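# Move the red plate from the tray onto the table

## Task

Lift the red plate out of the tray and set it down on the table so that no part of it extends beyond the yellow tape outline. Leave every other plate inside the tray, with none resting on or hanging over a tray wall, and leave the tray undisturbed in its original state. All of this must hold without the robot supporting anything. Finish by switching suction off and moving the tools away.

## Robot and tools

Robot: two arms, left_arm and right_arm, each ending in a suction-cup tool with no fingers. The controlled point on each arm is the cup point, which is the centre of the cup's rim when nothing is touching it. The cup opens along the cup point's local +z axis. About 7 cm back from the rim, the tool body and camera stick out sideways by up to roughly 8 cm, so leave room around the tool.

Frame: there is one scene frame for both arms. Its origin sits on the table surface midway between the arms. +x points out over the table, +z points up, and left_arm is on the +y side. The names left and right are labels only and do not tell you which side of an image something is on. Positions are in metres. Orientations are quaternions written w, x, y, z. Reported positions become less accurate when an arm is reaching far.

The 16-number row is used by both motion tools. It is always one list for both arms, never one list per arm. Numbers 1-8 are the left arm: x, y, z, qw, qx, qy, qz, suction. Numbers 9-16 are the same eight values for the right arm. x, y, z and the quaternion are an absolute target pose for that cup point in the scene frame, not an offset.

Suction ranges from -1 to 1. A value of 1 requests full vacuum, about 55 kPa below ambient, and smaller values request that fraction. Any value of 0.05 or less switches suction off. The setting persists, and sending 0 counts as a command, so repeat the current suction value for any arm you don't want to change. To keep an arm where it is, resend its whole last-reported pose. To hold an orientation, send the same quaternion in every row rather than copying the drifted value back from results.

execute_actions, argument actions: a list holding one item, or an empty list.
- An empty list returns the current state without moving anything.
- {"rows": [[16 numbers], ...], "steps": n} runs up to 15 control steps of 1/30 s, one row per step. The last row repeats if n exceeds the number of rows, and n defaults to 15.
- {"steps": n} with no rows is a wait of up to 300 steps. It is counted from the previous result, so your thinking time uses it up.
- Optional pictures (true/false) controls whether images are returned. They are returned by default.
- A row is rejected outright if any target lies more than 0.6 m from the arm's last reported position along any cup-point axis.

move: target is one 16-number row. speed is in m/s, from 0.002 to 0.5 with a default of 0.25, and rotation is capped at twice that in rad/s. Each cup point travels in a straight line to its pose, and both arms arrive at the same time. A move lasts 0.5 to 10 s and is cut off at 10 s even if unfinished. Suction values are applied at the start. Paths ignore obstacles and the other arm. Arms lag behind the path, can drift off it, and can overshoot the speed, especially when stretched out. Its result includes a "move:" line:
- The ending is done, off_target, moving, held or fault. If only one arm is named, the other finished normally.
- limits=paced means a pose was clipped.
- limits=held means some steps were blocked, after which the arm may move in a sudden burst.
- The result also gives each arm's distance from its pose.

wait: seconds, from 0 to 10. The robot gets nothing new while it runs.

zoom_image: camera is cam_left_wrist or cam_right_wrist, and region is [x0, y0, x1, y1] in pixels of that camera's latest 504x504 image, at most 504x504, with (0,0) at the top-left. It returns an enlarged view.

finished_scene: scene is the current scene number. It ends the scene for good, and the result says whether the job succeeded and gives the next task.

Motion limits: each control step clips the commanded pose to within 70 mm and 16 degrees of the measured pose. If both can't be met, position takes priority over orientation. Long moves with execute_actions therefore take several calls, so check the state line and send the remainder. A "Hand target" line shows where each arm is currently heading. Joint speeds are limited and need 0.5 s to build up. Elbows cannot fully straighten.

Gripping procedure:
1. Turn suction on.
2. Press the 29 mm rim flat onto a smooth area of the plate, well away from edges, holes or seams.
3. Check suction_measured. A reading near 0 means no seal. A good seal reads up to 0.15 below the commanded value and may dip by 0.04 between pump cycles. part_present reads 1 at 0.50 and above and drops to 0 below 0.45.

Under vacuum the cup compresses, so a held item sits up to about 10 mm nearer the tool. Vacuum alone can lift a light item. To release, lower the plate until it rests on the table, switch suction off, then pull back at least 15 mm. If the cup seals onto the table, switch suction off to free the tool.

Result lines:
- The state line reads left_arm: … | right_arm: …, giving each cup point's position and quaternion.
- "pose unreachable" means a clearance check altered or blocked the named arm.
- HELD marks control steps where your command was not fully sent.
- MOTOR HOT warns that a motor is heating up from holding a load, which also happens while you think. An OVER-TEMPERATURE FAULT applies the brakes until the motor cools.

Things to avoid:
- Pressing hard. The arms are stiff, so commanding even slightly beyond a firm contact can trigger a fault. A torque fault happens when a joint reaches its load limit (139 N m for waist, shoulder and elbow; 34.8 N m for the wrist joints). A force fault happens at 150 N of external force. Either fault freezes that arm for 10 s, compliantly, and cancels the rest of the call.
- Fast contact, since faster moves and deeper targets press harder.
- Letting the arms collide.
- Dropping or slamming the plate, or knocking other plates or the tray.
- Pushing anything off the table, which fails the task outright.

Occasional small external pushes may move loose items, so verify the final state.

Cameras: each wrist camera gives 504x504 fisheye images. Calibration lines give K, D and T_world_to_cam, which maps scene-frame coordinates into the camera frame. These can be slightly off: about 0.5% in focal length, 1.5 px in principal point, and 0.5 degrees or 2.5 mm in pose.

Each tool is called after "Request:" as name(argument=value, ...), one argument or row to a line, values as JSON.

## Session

Request:
execute_actions(
  actions=[],
)

Scene clock: 0.00 s of 4900.00 s.
left_arm: end_effector_position=(+0.5480, +0.5207, +0.3376) suction_measured=0.00 part_present=0 end_effector_quat_wxyz=(-0.004, -0.264, +0.965, -0.001) | right_arm: end_effector_position=(+0.4886, -0.3187, +0.3416) suction_measured=0.00 part_present=0 end_effector_quat_wxyz=(+0.001, +0.198, +0.980, +0.002)
Joint positions: left_arm=[ 0.262  0.135  0.189  0.002 -1.634  0.26 ] | right_arm=[ 0.266  0.128  0.192 -0.001 -1.631 -0.785]
Joint velocities: left_arm=[-0.     0.     0.     0.001 -0.    -0.   ] | right_arm=[ 0.    -0.     0.    -0.    -0.     0.002]
Hand target (left_arm): +0.548, +0.521, +0.338; -0.004, -0.264, +0.965, -0.001
Hand target (right_arm): +0.489, -0.319, +0.342; +0.001, +0.198, +0.980, +0.002
camera_calibration (this result's frames):
cam_left_wrist: T_world_to_cam=[[0.475012, -0.879466, 0.0300426, 0.195653], [-0.823048, -0.431942, 0.368806, 0.559675], [-0.311376, -0.199914, -0.929021, 0.689094], [0, 0, 0, 1]] pos_world=[0.582269, 0.551577, 0.427892]
cam_right_wrist: T_world_to_cam=[[-0.450154, -0.892871, -0.0119216, -0.0495943], [-0.842047, 0.420011, 0.338448, 0.445914], [-0.297184, 0.162392, -0.940909, 0.624039], [0, 0, 0, 1]] pos_world=[0.53861, -0.33291, 0.435654]

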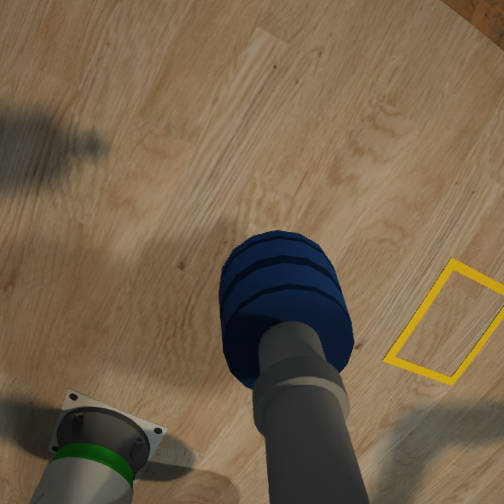

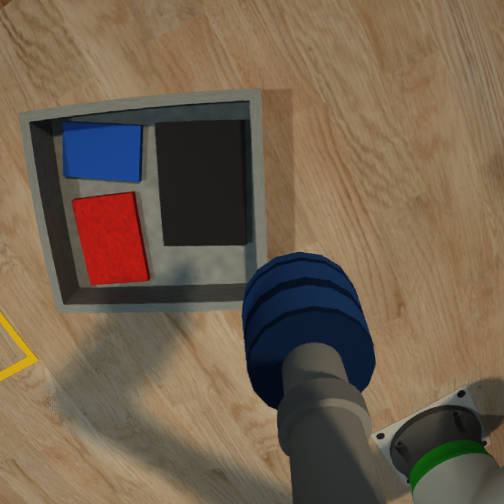

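Request:
move(
  target=[0.548,0.5207,0.3376,-0.004,-0.264,0.965,-0.001,0,0.46,-0.09,0.17,0,0.198,0.98,0,0],
  speed=0.4,
)

Scene clock: 3.27 s of 4900.00 s.
left_arm: end_effector_position=(+0.5480, +0.5207, +0.3376) suction_measured=0.00 part_present=0 end_effector_quat_wxyz=(-0.004, -0.264, +0.965, -0.001) | right_arm: end_effector_position=(+0.4597, -0.0899, +0.1702) suction_measured=0.00 part_present=0 end_effector_quat_wxyz=(-0.001, +0.198, +0.980, +0.000)
Joint positions: left_arm=[ 0.262  0.134  0.189  0.002 -1.634  0.261] | right_arm=[ 0.674  0.306  0.004 -0.002 -1.269 -1.192]
Joint velocities: left_arm=[ 0.     0.     0.001  0.     0.    -0.   ] | right_arm=[ 0.001  0.002  0.    -0.     0.001 -0.   ]
Hand target (left_arm): +0.548, +0.521, +0.338; -0.004, -0.264, +0.965, -0.001
Hand target (right_arm): +0.460, -0.090, +0.170; -0.001, +0.198, +0.980, +0.000
Off the commanded pose (left_arm): 0.000 m, 0 deg.
Off the commanded pose (right_arm): 0.000 m, 0 deg.
move: done
camera_calibration (this result's frames):
cam_left_wrist: T_world_to_cam=[[0.475195, -0.879377, 0.0297771, 0.195614], [-0.823072, -0.432296, 0.368337, 0.560025], [-0.311034, -0.19954, -0.929215, 0.688758], [0, 0, 0, 1]] pos_world=[0.582214, 0.55155, 0.427902]
cam_right_wrist: T_world_to_cam=[[-0.449783, -0.893097, -0.00859255, 0.138805], [-0.840785, 0.420153, 0.341397, 0.382425], [-0.301291, 0.160779, -0.93988, 0.418637], [0, 0, 0, 1]] pos_world=[0.510101, -0.104019, 0.264102]

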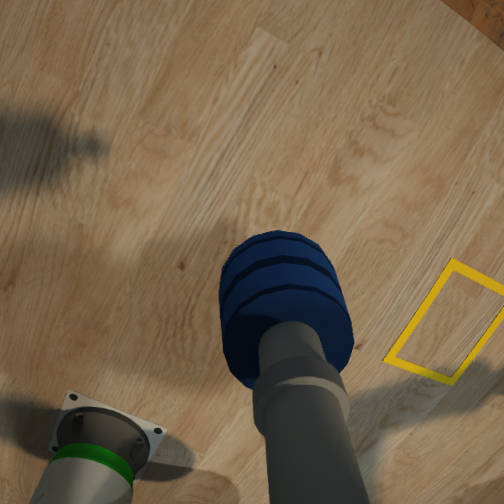

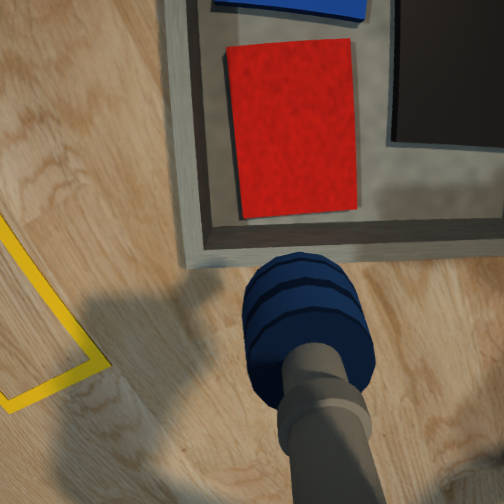

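Request:
move(
  target=[0.548,0.5207,0.3376,-0.004,-0.264,0.965,-0.001,0,0.491,-0.121,0.045,0,0.198,0.98,0,0],
)

Request:
move(
  target=[0.548,0.5207,0.3376,-0.004,-0.264,0.965,-0.001,0,0.491,-0.121,0.016,0,0.198,0.98,0,1],
  speed=0.03,
)

Request:
wait(
  seconds=1,
)

Scene clock: 6.67 s of 4900.00 s.
left_arm: end_effector_position=(+0.5480, +0.5207, +0.3376) suction_measured=0.00 part_present=0 end_effector_quat_wxyz=(-0.004, -0.264, +0.965, -0.001) | right_arm: end_effector_position=(+0.4914, -0.1207, +0.0451) suction_measured=0.00 part_present=0 end_effector_quat_wxyz=(+0.000, +0.198, +0.980, -0.000)
Joint positions: left_arm=[ 0.262  0.134  0.189  0.002 -1.634  0.261] | right_arm=[ 0.593  0.462 -0.101  0.001 -1.008 -1.112]
Joint velocities: left_arm=[ 0.     0.    -0.    -0.    -0.    -0.001] | right_arm=[-0.     0.     0.001 -0.    -0.001  0.001]
Hand target (left_arm): +0.548, +0.521, +0.338; -0.004, -0.264, +0.965, -0.001
Hand target (right_arm): +0.491, -0.121, +0.045; +0.000, +0.198, +0.980, -0.000
Off the commanded pose (left_arm): 0.000 m, 0 deg.
Off the commanded pose (right_arm): 0.001 m, 0 deg.
move: done
camera_calibration (this result's frames):
cam_left_wrist: T_world_to_cam=[[0.475195, -0.879377, 0.0297772, 0.195614], [-0.823072, -0.432297, 0.368337, 0.560025], [-0.311034, -0.199541, -0.929215, 0.688758], [0, 0, 0, 1]] pos_world=[0.582214, 0.55155, 0.427902]
cam_right_wrist: T_world_to_cam=[[-0.449584, -0.893201, -0.00815694, 0.12438], [-0.84141, 0.420415, 0.339529, 0.465126], [-0.299838, 0.15951, -0.94056, 0.314694], [0, 0, 0, 1]] pos_world=[0.541639, -0.134647, 0.139079]

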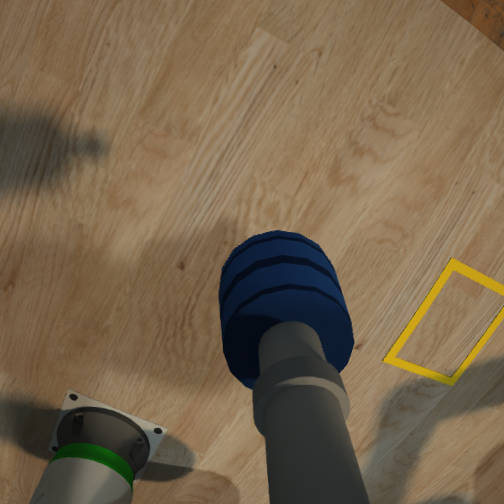

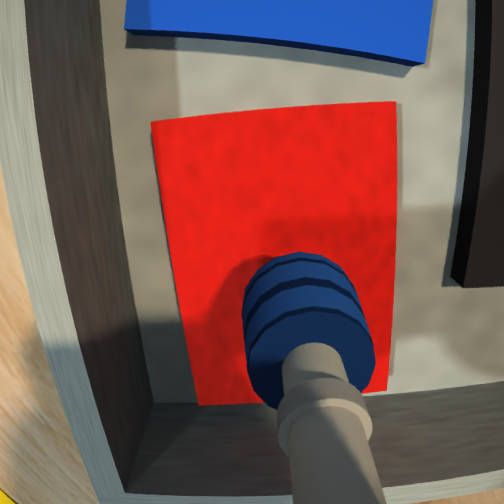

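Scene clock: 7.87 s of 4900.00 s.
left_arm: end_effector_position=(+0.5480, +0.5207, +0.3376) suction_measured=0.00 part_present=0 end_effector_quat_wxyz=(-0.004, -0.264, +0.965, -0.001) | right_arm: end_effector_position=(+0.4911, -0.1209, +0.0160) suction_measured=0.24 part_present=0 end_effector_quat_wxyz=(+0.000, +0.198, +0.980, +0.000)
Joint positions: left_arm=[ 0.262  0.134  0.189  0.002 -1.634  0.261] | right_arm=[ 0.593  0.501 -0.122  0.    -0.947 -1.111]
Joint velocities: left_arm=[ 0.001  0.001  0.     0.001 -0.     0.001] | right_arm=[-0.     0.001 -0.    -0.     0.001 -0.001]
Hand target (left_arm): +0.548, +0.521, +0.338; -0.004, -0.264, +0.965, -0.001
Hand target (right_arm): +0.491, -0.121, +0.016; +0.000, +0.198, +0.980, -0.000
Off the commanded pose (left_arm): 0.000 m, 0 deg.
Off the commanded pose (right_arm): 0.000 m, 0 deg.
move: done
camera_calibration (this result's frames):
cam_left_wrist: T_world_to_cam=[[0.475195, -0.879377, 0.0297772, 0.195614], [-0.823072, -0.432296, 0.368337, 0.560025], [-0.311034, -0.199541, -0.929215, 0.688758], [0, 0, 0, 1]] pos_world=[0.582214, 0.55155, 0.427901]
cam_right_wrist: T_world_to_cam=[[-0.44946, -0.893262, -0.00827686, 0.123712], [-0.841342, 0.420186, 0.339981, 0.474741], [-0.300214, 0.159772, -0.940396, 0.287506], [0, 0, 0, 1]] pos_world=[0.541337, -0.134907, 0.109991]

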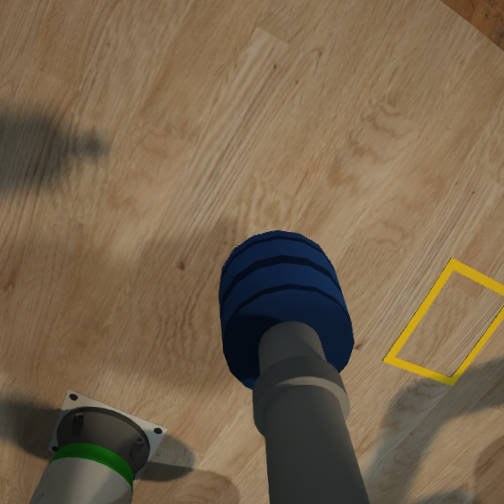

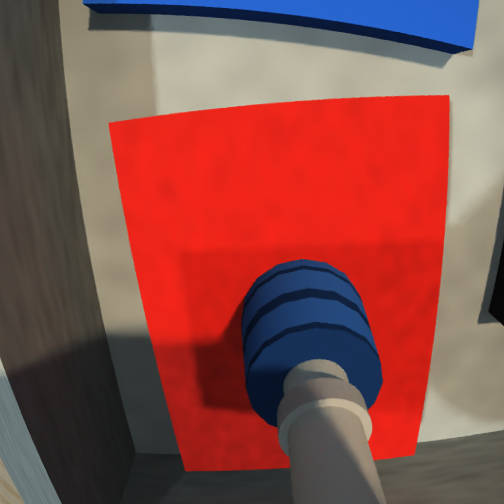

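Scene clock: 8.87 s of 4900.00 s.
left_arm: end_effector_position=(+0.5480, +0.5207, +0.3376) suction_measured=0.00 part_present=0 end_effector_quat_wxyz=(-0.004, -0.264, +0.965, -0.001) | right_arm: end_effector_position=(+0.4911, -0.1210, +0.0160) suction_measured=1.00 part_present=1 end_effector_quat_wxyz=(+0.000, +0.198, +0.980, -0.000)
Joint positions: left_arm=[ 0.262  0.134  0.189  0.002 -1.634  0.261] | right_arm=[ 0.593  0.501 -0.122  0.    -0.947 -1.111]
Joint velocities: left_arm=[ 0.001 -0.001 -0.001 -0.001 -0.    -0.001] | right_arm=[-0.    -0.    -0.    -0.001 -0.    -0.   ]
Hand target (left_arm): +0.548, +0.521, +0.338; -0.004, -0.264, +0.965, -0.001
Hand target (right_arm): +0.491, -0.121, +0.016; +0.000, +0.198, +0.980, -0.000
Off the commanded pose (left_arm): 0.000 m, 0 deg.
Off the commanded pose (right_arm): 0.000 m, 0 deg.
Steps of this call (steps 1 to 30: nothing new was sent). Readings (end_effector_position | what the end effector reports):
1: left_arm (+0.5480, +0.5207, +0.3376) | right_arm (+0.4911, -0.1209, +0.0160) | left_arm suction_measured=0.00 part_present=0 | right_arm suction_measured=0.28 part_present=0
2: left_arm (+0.5480, +0.5207, +0.3376) | right_arm (+0.4911, -0.1209, +0.0160) | left_arm suction_measured=0.00 part_present=0 | right_arm suction_measured=0.31 part_present=0
4: left_arm (+0.5480, +0.5207, +0.3376) | right_arm (+0.4911, -0.1209, +0.0160) | left_arm suction_measured=0.00 part_present=0 | right_arm suction_measured=0.38 part_present=0
8: left_arm (+0.5480, +0.5207, +0.3376) | right_arm (+0.4911, -0.1209, +0.0160) | left_arm suction_measured=0.00 part_present=0 | right_arm suction_measured=0.60 part_present=1
30: the state above
camera_calibration (this result's frames):
cam_left_wrist: T_world_to_cam=[[0.475195, -0.879377, 0.0297772, 0.195614], [-0.823072, -0.432296, 0.368337, 0.560025], [-0.311034, -0.199541, -0.929215, 0.688758], [0, 0, 0, 1]] pos_world=[0.582214, 0.55155, 0.427902]
cam_right_wrist: T_world_to_cam=[[-0.449436, -0.893275, -0.00824396, 0.123692], [-0.841357, 0.420177, 0.339955, 0.474758], [-0.30021, 0.159724, -0.940405, 0.287494], [0, 0, 0, 1]] pos_world=[0.541341, -0.134911, 0.109984]

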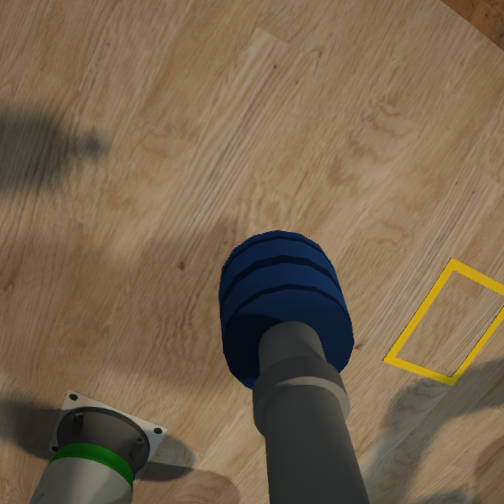

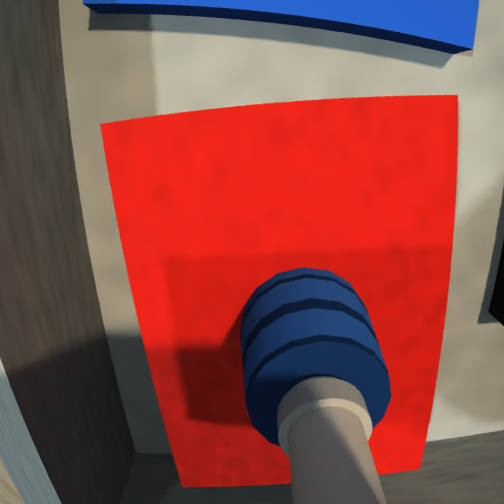

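Request:
move(
  target=[0.548,0.5207,0.3376,-0.004,-0.264,0.965,-0.001,0,0.491,-0.121,0.10,0,0.198,0.98,0,1],
  speed=0.15,
)

Request:
move(
  target=[0.548,0.5207,0.3376,-0.004,-0.264,0.965,-0.001,0,0.471,0.159,0.10,0,-0.019,0.9998,0,1],
)

Request:
move(
  target=[0.548,0.5207,0.3376,-0.004,-0.264,0.965,-0.001,0,0.471,0.159,0.02,0,-0.019,0.9998,0,1],
  speed=0.12,
)

Scene clock: 14.00 s of 4900.00 s.
left_arm: end_effector_position=(+0.5480, +0.5207, +0.3376) suction_measured=0.00 part_present=0 end_effector_quat_wxyz=(-0.004, -0.264, +0.965, -0.001) | right_arm: end_effector_position=(+0.4908, -0.1212, +0.1000) suction_measured=1.00 part_present=1 end_effector_quat_wxyz=(-0.000, +0.198, +0.980, +0.000)
Joint positions: left_arm=[ 0.262  0.134  0.189  0.002 -1.634  0.261] | right_arm=[ 0.593  0.396 -0.051 -0.    -1.124 -1.111]
Joint velocities: left_arm=[ 0.    -0.001  0.     0.001 -0.     0.001] | right_arm=[ 0.    -0.     0.     0.001 -0.001  0.001]
Hand target (left_arm): +0.548, +0.521, +0.338; -0.004, -0.264, +0.965, -0.001
Hand target (right_arm): +0.491, -0.121, +0.100; -0.000, +0.198, +0.980, +0.000
Off the commanded pose (left_arm): 0.000 m, 0 deg.
Off the commanded pose (right_arm): 0.000 m, 0 deg.
move: done
camera_calibration (this result's frames):
cam_left_wrist: T_world_to_cam=[[0.475195, -0.879377, 0.0297771, 0.195614], [-0.823072, -0.432296, 0.368337, 0.560025], [-0.311034, -0.19954, -0.929215, 0.688758], [0, 0, 0, 1]] pos_world=[0.582214, 0.55155, 0.427902]
cam_right_wrist: T_world_to_cam=[[-0.449223, -0.893381, -0.00825659, 0.123962], [-0.841414, 0.419949, 0.340095, 0.446043], [-0.300367, 0.159726, -0.940355, 0.366464], [0, 0, 0, 1]] pos_world=[0.541068, -0.135104, 0.193933]

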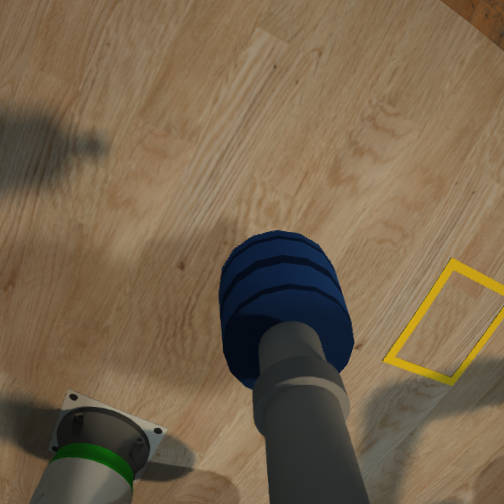

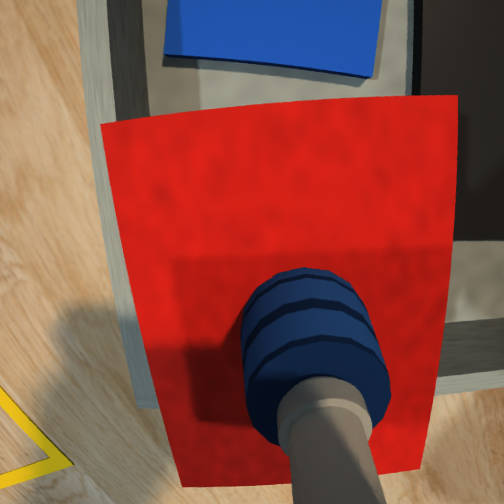

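Scene clock: 15.57 s of 4900.00 s.
left_arm: end_effector_position=(+0.5480, +0.5207, +0.3376) suction_measured=0.00 part_present=0 end_effector_quat_wxyz=(-0.004, -0.264, +0.965, -0.001) | right_arm: end_effector_position=(+0.4700, +0.1590, +0.1005) suction_measured=0.99 part_present=1 end_effector_quat_wxyz=(-0.001, -0.019, +1.000, +0.000)
Joint positions: left_arm=[ 0.262  0.134  0.189  0.002 -1.634  0.261] | right_arm=[ 0.908  0.783  0.554 -0.001 -1.342 -0.988]
Joint velocities: left_arm=[-0.     0.     0.001  0.001 -0.001  0.001] | right_arm=[ 0.     0.001  0.001 -0.    -0.    -0.   ]
Hand target (left_arm): +0.548, +0.521, +0.338; -0.004, -0.264, +0.965, -0.001
Hand target (right_arm): +0.470, +0.159, +0.101; -0.001, -0.019, +1.000, +0.000
Off the commanded pose (left_arm): 0.000 m, 0 deg.
Off the commanded pose (right_arm): 0.001 m, 0 deg.
move: done
camera_calibration (this result's frames):
cam_left_wrist: T_world_to_cam=[[0.475195, -0.879377, 0.0297772, 0.195614], [-0.823072, -0.432296, 0.368337, 0.560025], [-0.311034, -0.199541, -0.929215, 0.688758], [0, 0, 0, 1]] pos_world=[0.582214, 0.55155, 0.427902]
cam_right_wrist: T_world_to_cam=[[-0.0290215, -0.99954, -0.00876553, 0.184376], [-0.939697, 0.0242922, 0.341146, 0.419739], [-0.340776, 0.0181375, -0.93997, 0.357474], [0, 0, 0, 1]] pos_world=[0.521597, 0.167611, 0.194439]

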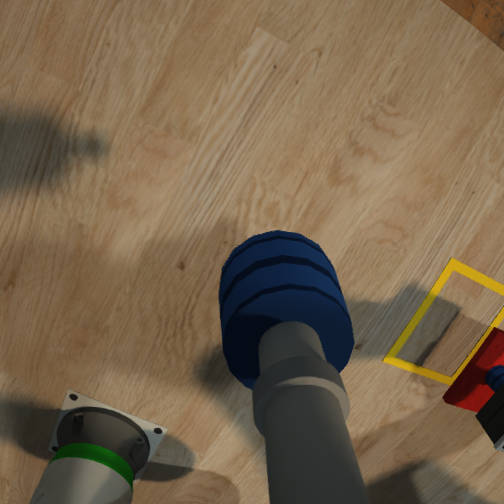

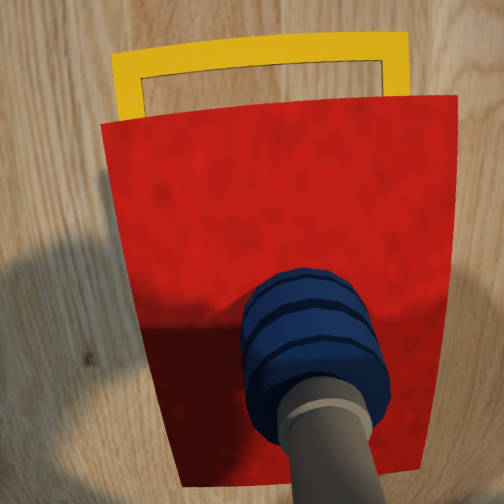

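Scene clock: 16.53 s of 4900.00 s.
left_arm: end_effector_position=(+0.5480, +0.5207, +0.3376) suction_measured=0.00 part_present=0 end_effector_quat_wxyz=(-0.004, -0.264, +0.965, -0.001) | right_arm: end_effector_position=(+0.4712, +0.1592, +0.0200) suction_measured=1.00 part_present=1 end_effector_quat_wxyz=(+0.000, -0.019, +1.000, -0.000)
Joint positions: left_arm=[ 0.262  0.134  0.189  0.002 -1.634  0.261] | right_arm=[ 0.907  0.852  0.477  0.    -1.196 -0.988]
Joint velocities: left_arm=[ 0.     0.    -0.001  0.    -0.     0.   ] | right_arm=[ 0.     0.002  0.    -0.001 -0.001 -0.   ]
Hand target (left_arm): +0.548, +0.521, +0.338; -0.004, -0.264, +0.965, -0.001
Hand target (right_arm): +0.471, +0.159, +0.020; +0.000, -0.019, +1.000, -0.000
Off the commanded pose (left_arm): 0.000 m, 0 deg.
Off the commanded pose (right_arm): 0.000 m, 0 deg.
move: done
camera_calibration (this result's frames):
cam_left_wrist: T_world_to_cam=[[0.475195, -0.879377, 0.0297771, 0.195614], [-0.823072, -0.432297, 0.368337, 0.560025], [-0.311034, -0.19954, -0.929215, 0.688758], [0, 0, 0, 1]] pos_world=[0.582214, 0.55155, 0.427902]
cam_right_wrist: T_world_to_cam=[[-0.029509, -0.999531, -0.00818801, 0.184071], [-0.940134, 0.0249712, 0.339888, 0.448373], [-0.339524, 0.0177276, -0.94043, 0.281684], [0, 0, 0, 1]] pos_world=[0.522601, 0.167795, 0.114015]

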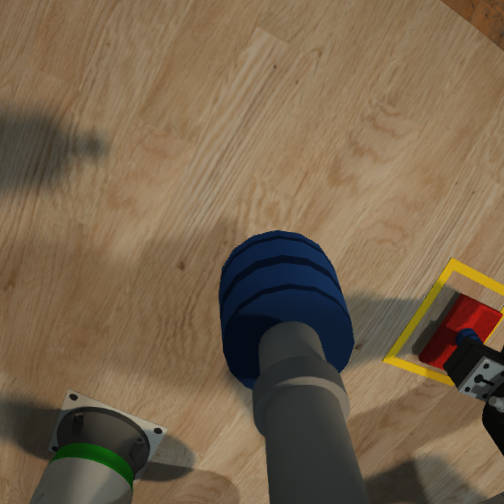

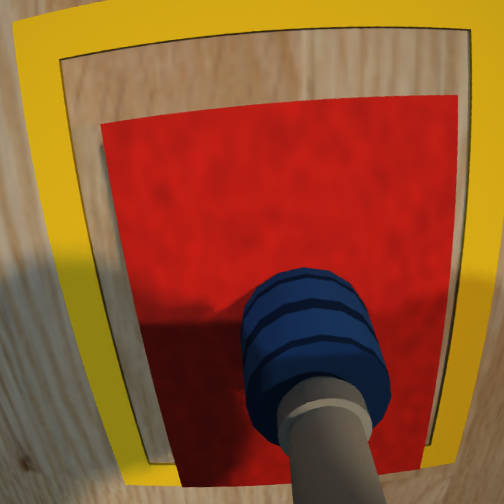

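Request:
move(
  target=[0.548,0.5207,0.3376,-0.004,-0.264,0.965,-0.001,0,0.473,0.16,0.0055,0,-0.019,0.9998,0,1],
  speed=0.02,
)

Request:
execute_actions(
  actions=[
    {"rows":[[0.548,0.5207,0.3376,-0.004,-0.264,0.965,-0.001,0,0.473,0.16,0.0055,0,-0.019,0.9998,0,0]],"steps":8},
  ],
  pictures=false,
)

Request:
move(
  target=[0.548,0.5207,0.3376,-0.004,-0.264,0.965,-0.001,0,0.455,0.14,0.17,0,-0.019,0.9998,0,0],
)

Scene clock: 20.00 s of 4900.00 s.
left_arm: end_effector_position=(+0.5480, +0.5207, +0.3376) suction_measured=0.00 part_present=0 end_effector_quat_wxyz=(-0.004, -0.264, +0.965, -0.001) | right_arm: end_effector_position=(+0.4730, +0.1600, +0.0055) suction_measured=0.96 part_present=1 end_effector_quat_wxyz=(-0.000, -0.019, +1.000, -0.000)
Joint positions: left_arm=[ 0.262  0.134  0.189  0.002 -1.634  0.261] | right_arm=[ 0.905  0.872  0.476 -0.    -1.175 -0.987]
Joint velocities: left_arm=[-0.001  0.     0.    -0.     0.     0.001] | right_arm=[ 0.     0.001  0.    -0.    -0.001 -0.001]
Hand target (left_arm): +0.548, +0.521, +0.338; -0.004, -0.264, +0.965, -0.001
Hand target (right_arm): +0.473, +0.160, +0.006; +0.000, -0.019, +1.000, -0.000
Off the commanded pose (left_arm): 0.000 m, 0 deg.
Off the commanded pose (right_arm): 0.000 m, 0 deg.
move: done
camera_calibration (this result's frames):
cam_left_wrist: T_world_to_cam=[[0.475195, -0.879377, 0.0297771, 0.195614], [-0.823072, -0.432297, 0.368337, 0.560025], [-0.311034, -0.199541, -0.929215, 0.688758], [0, 0, 0, 1]] pos_world=[0.582214, 0.55155, 0.427902]
cam_right_wrist: T_world_to_cam=[[-0.0294004, -0.999534, -0.00824658, 0.18481], [-0.940096, 0.0248469, 0.340004, 0.455036], [-0.339641, 0.0177488, -0.940388, 0.268688], [0, 0, 0, 1]] pos_world=[0.524469, 0.168648, 0.0994802]

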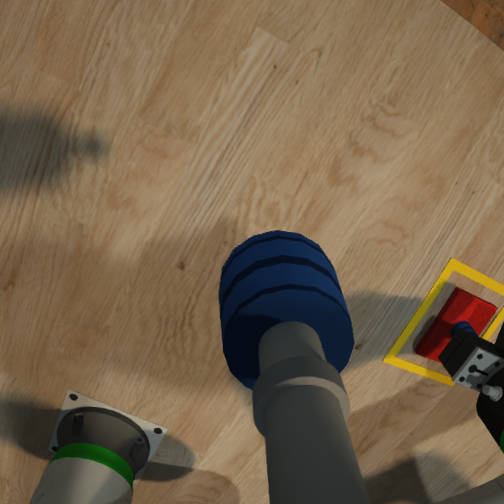

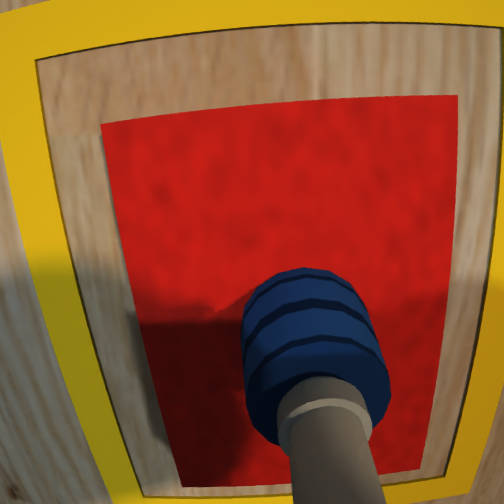

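Scene clock: 20.27 s of 4900.00 s.
left_arm: end_effector_position=(+0.5480, +0.5207, +0.3376) suction_measured=0.00 part_present=0 end_effector_quat_wxyz=(-0.004, -0.264, +0.965, -0.001) | right_arm: end_effector_position=(+0.4730, +0.1600, +0.0054) suction_measured=0.00 part_present=0 end_effector_quat_wxyz=(-0.000, -0.019, +1.000, -0.000)
Joint positions: left_arm=[ 0.262  0.134  0.189  0.002 -1.634  0.261] | right_arm=[ 0.905  0.872  0.476 -0.    -1.175 -0.987]
Joint velocities: left_arm=[-0.     0.    -0.002  0.     0.    -0.001] | right_arm=[-0.     0.002  0.     0.001 -0.     0.001]
Hand target (left_arm): +0.548, +0.521, +0.338; -0.004, -0.264, +0.965, -0.001
Hand target (right_arm): +0.473, +0.160, +0.005; -0.000, -0.019, +1.000, -0.000
Off the commanded pose (left_arm): 0.000 m, 0 deg.
Off the commanded pose (right_arm): 0.000 m, 0 deg.
Steps of this call (steps 1 to 8: all 8 steps of this action). Readings (end_effector_position | what the end effector reports):
1: left_arm (+0.5480, +0.5207, +0.3376) | right_arm (+0.4730, +0.1600, +0.0055) | left_arm suction_measured=0.00 part_present=0 | right_arm suction_measured=0.11 part_present=0
2: left_arm (+0.5480, +0.5207, +0.3376) | right_arm (+0.4730, +0.1600, +0.0055) | left_arm suction_measured=0.00 part_present=0 | right_arm suction_measured=0.00 part_present=0
4: left_arm (+0.5480, +0.5207, +0.3376) | right_arm (+0.4730, +0.1600, +0.0055) | left_arm suction_measured=0.00 part_present=0 | right_arm suction_measured=0.00 part_present=0
8: the state above

Scene clock: 21.57 s of 4900.00 s.
left_arm: end_effector_position=(+0.5480, +0.5207, +0.3376) suction_measured=0.00 part_present=0 end_effector_quat_wxyz=(-0.004, -0.264, +0.965, -0.001) | right_arm: end_effector_position=(+0.4548, +0.1395, +0.1698) suction_measured=0.00 part_present=0 end_effector_quat_wxyz=(-0.000, -0.019, +1.000, -0.000)
Joint positions: left_arm=[ 0.262  0.134  0.189  0.002 -1.634  0.261] | right_arm=[ 0.912  0.676  0.542 -0.    -1.437 -0.994]
Joint velocities: left_arm=[-0.     0.001 -0.    -0.    -0.001  0.   ] | right_arm=[ 0.    -0.002  0.    -0.     0.    -0.001]
Hand target (left_arm): +0.548, +0.521, +0.338; -0.004, -0.264, +0.965, -0.001
Hand target (right_arm): +0.455, +0.140, +0.170; -0.000, -0.019, +1.000, +0.000
Off the commanded pose (left_arm): 0.000 m, 0 deg.
Off the commanded pose (right_arm): 0.001 m, 0 deg.
move: done
camera_calibration (this result's frames):
cam_left_wrist: T_world_to_cam=[[0.475195, -0.879377, 0.0297772, 0.195614], [-0.823072, -0.432297, 0.368337, 0.560026], [-0.311034, -0.19954, -0.929215, 0.688758], [0, 0, 0, 1]] pos_world=[0.582214, 0.55155, 0.427902]
cam_right_wrist: T_world_to_cam=[[-0.0290631, -0.999544, -0.00817728, 0.16497], [-0.940054, 0.0245507, 0.34014, 0.38253], [-0.339784, 0.0175726, -0.940339, 0.417447], [0, 0, 0, 1]] pos_world=[0.506236, 0.148168, 0.263777]

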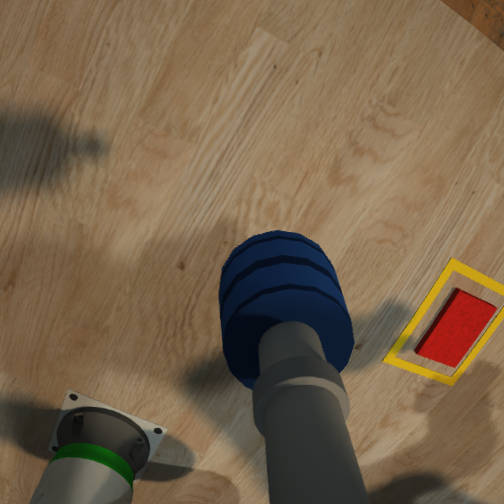

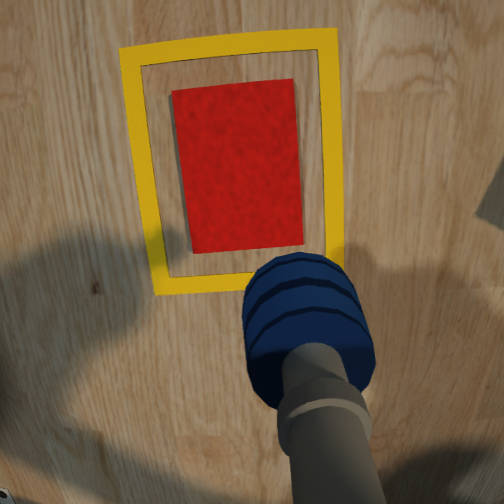

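Request:
finished_scene(
  scene=2,
)

The scene is finished: the task was done.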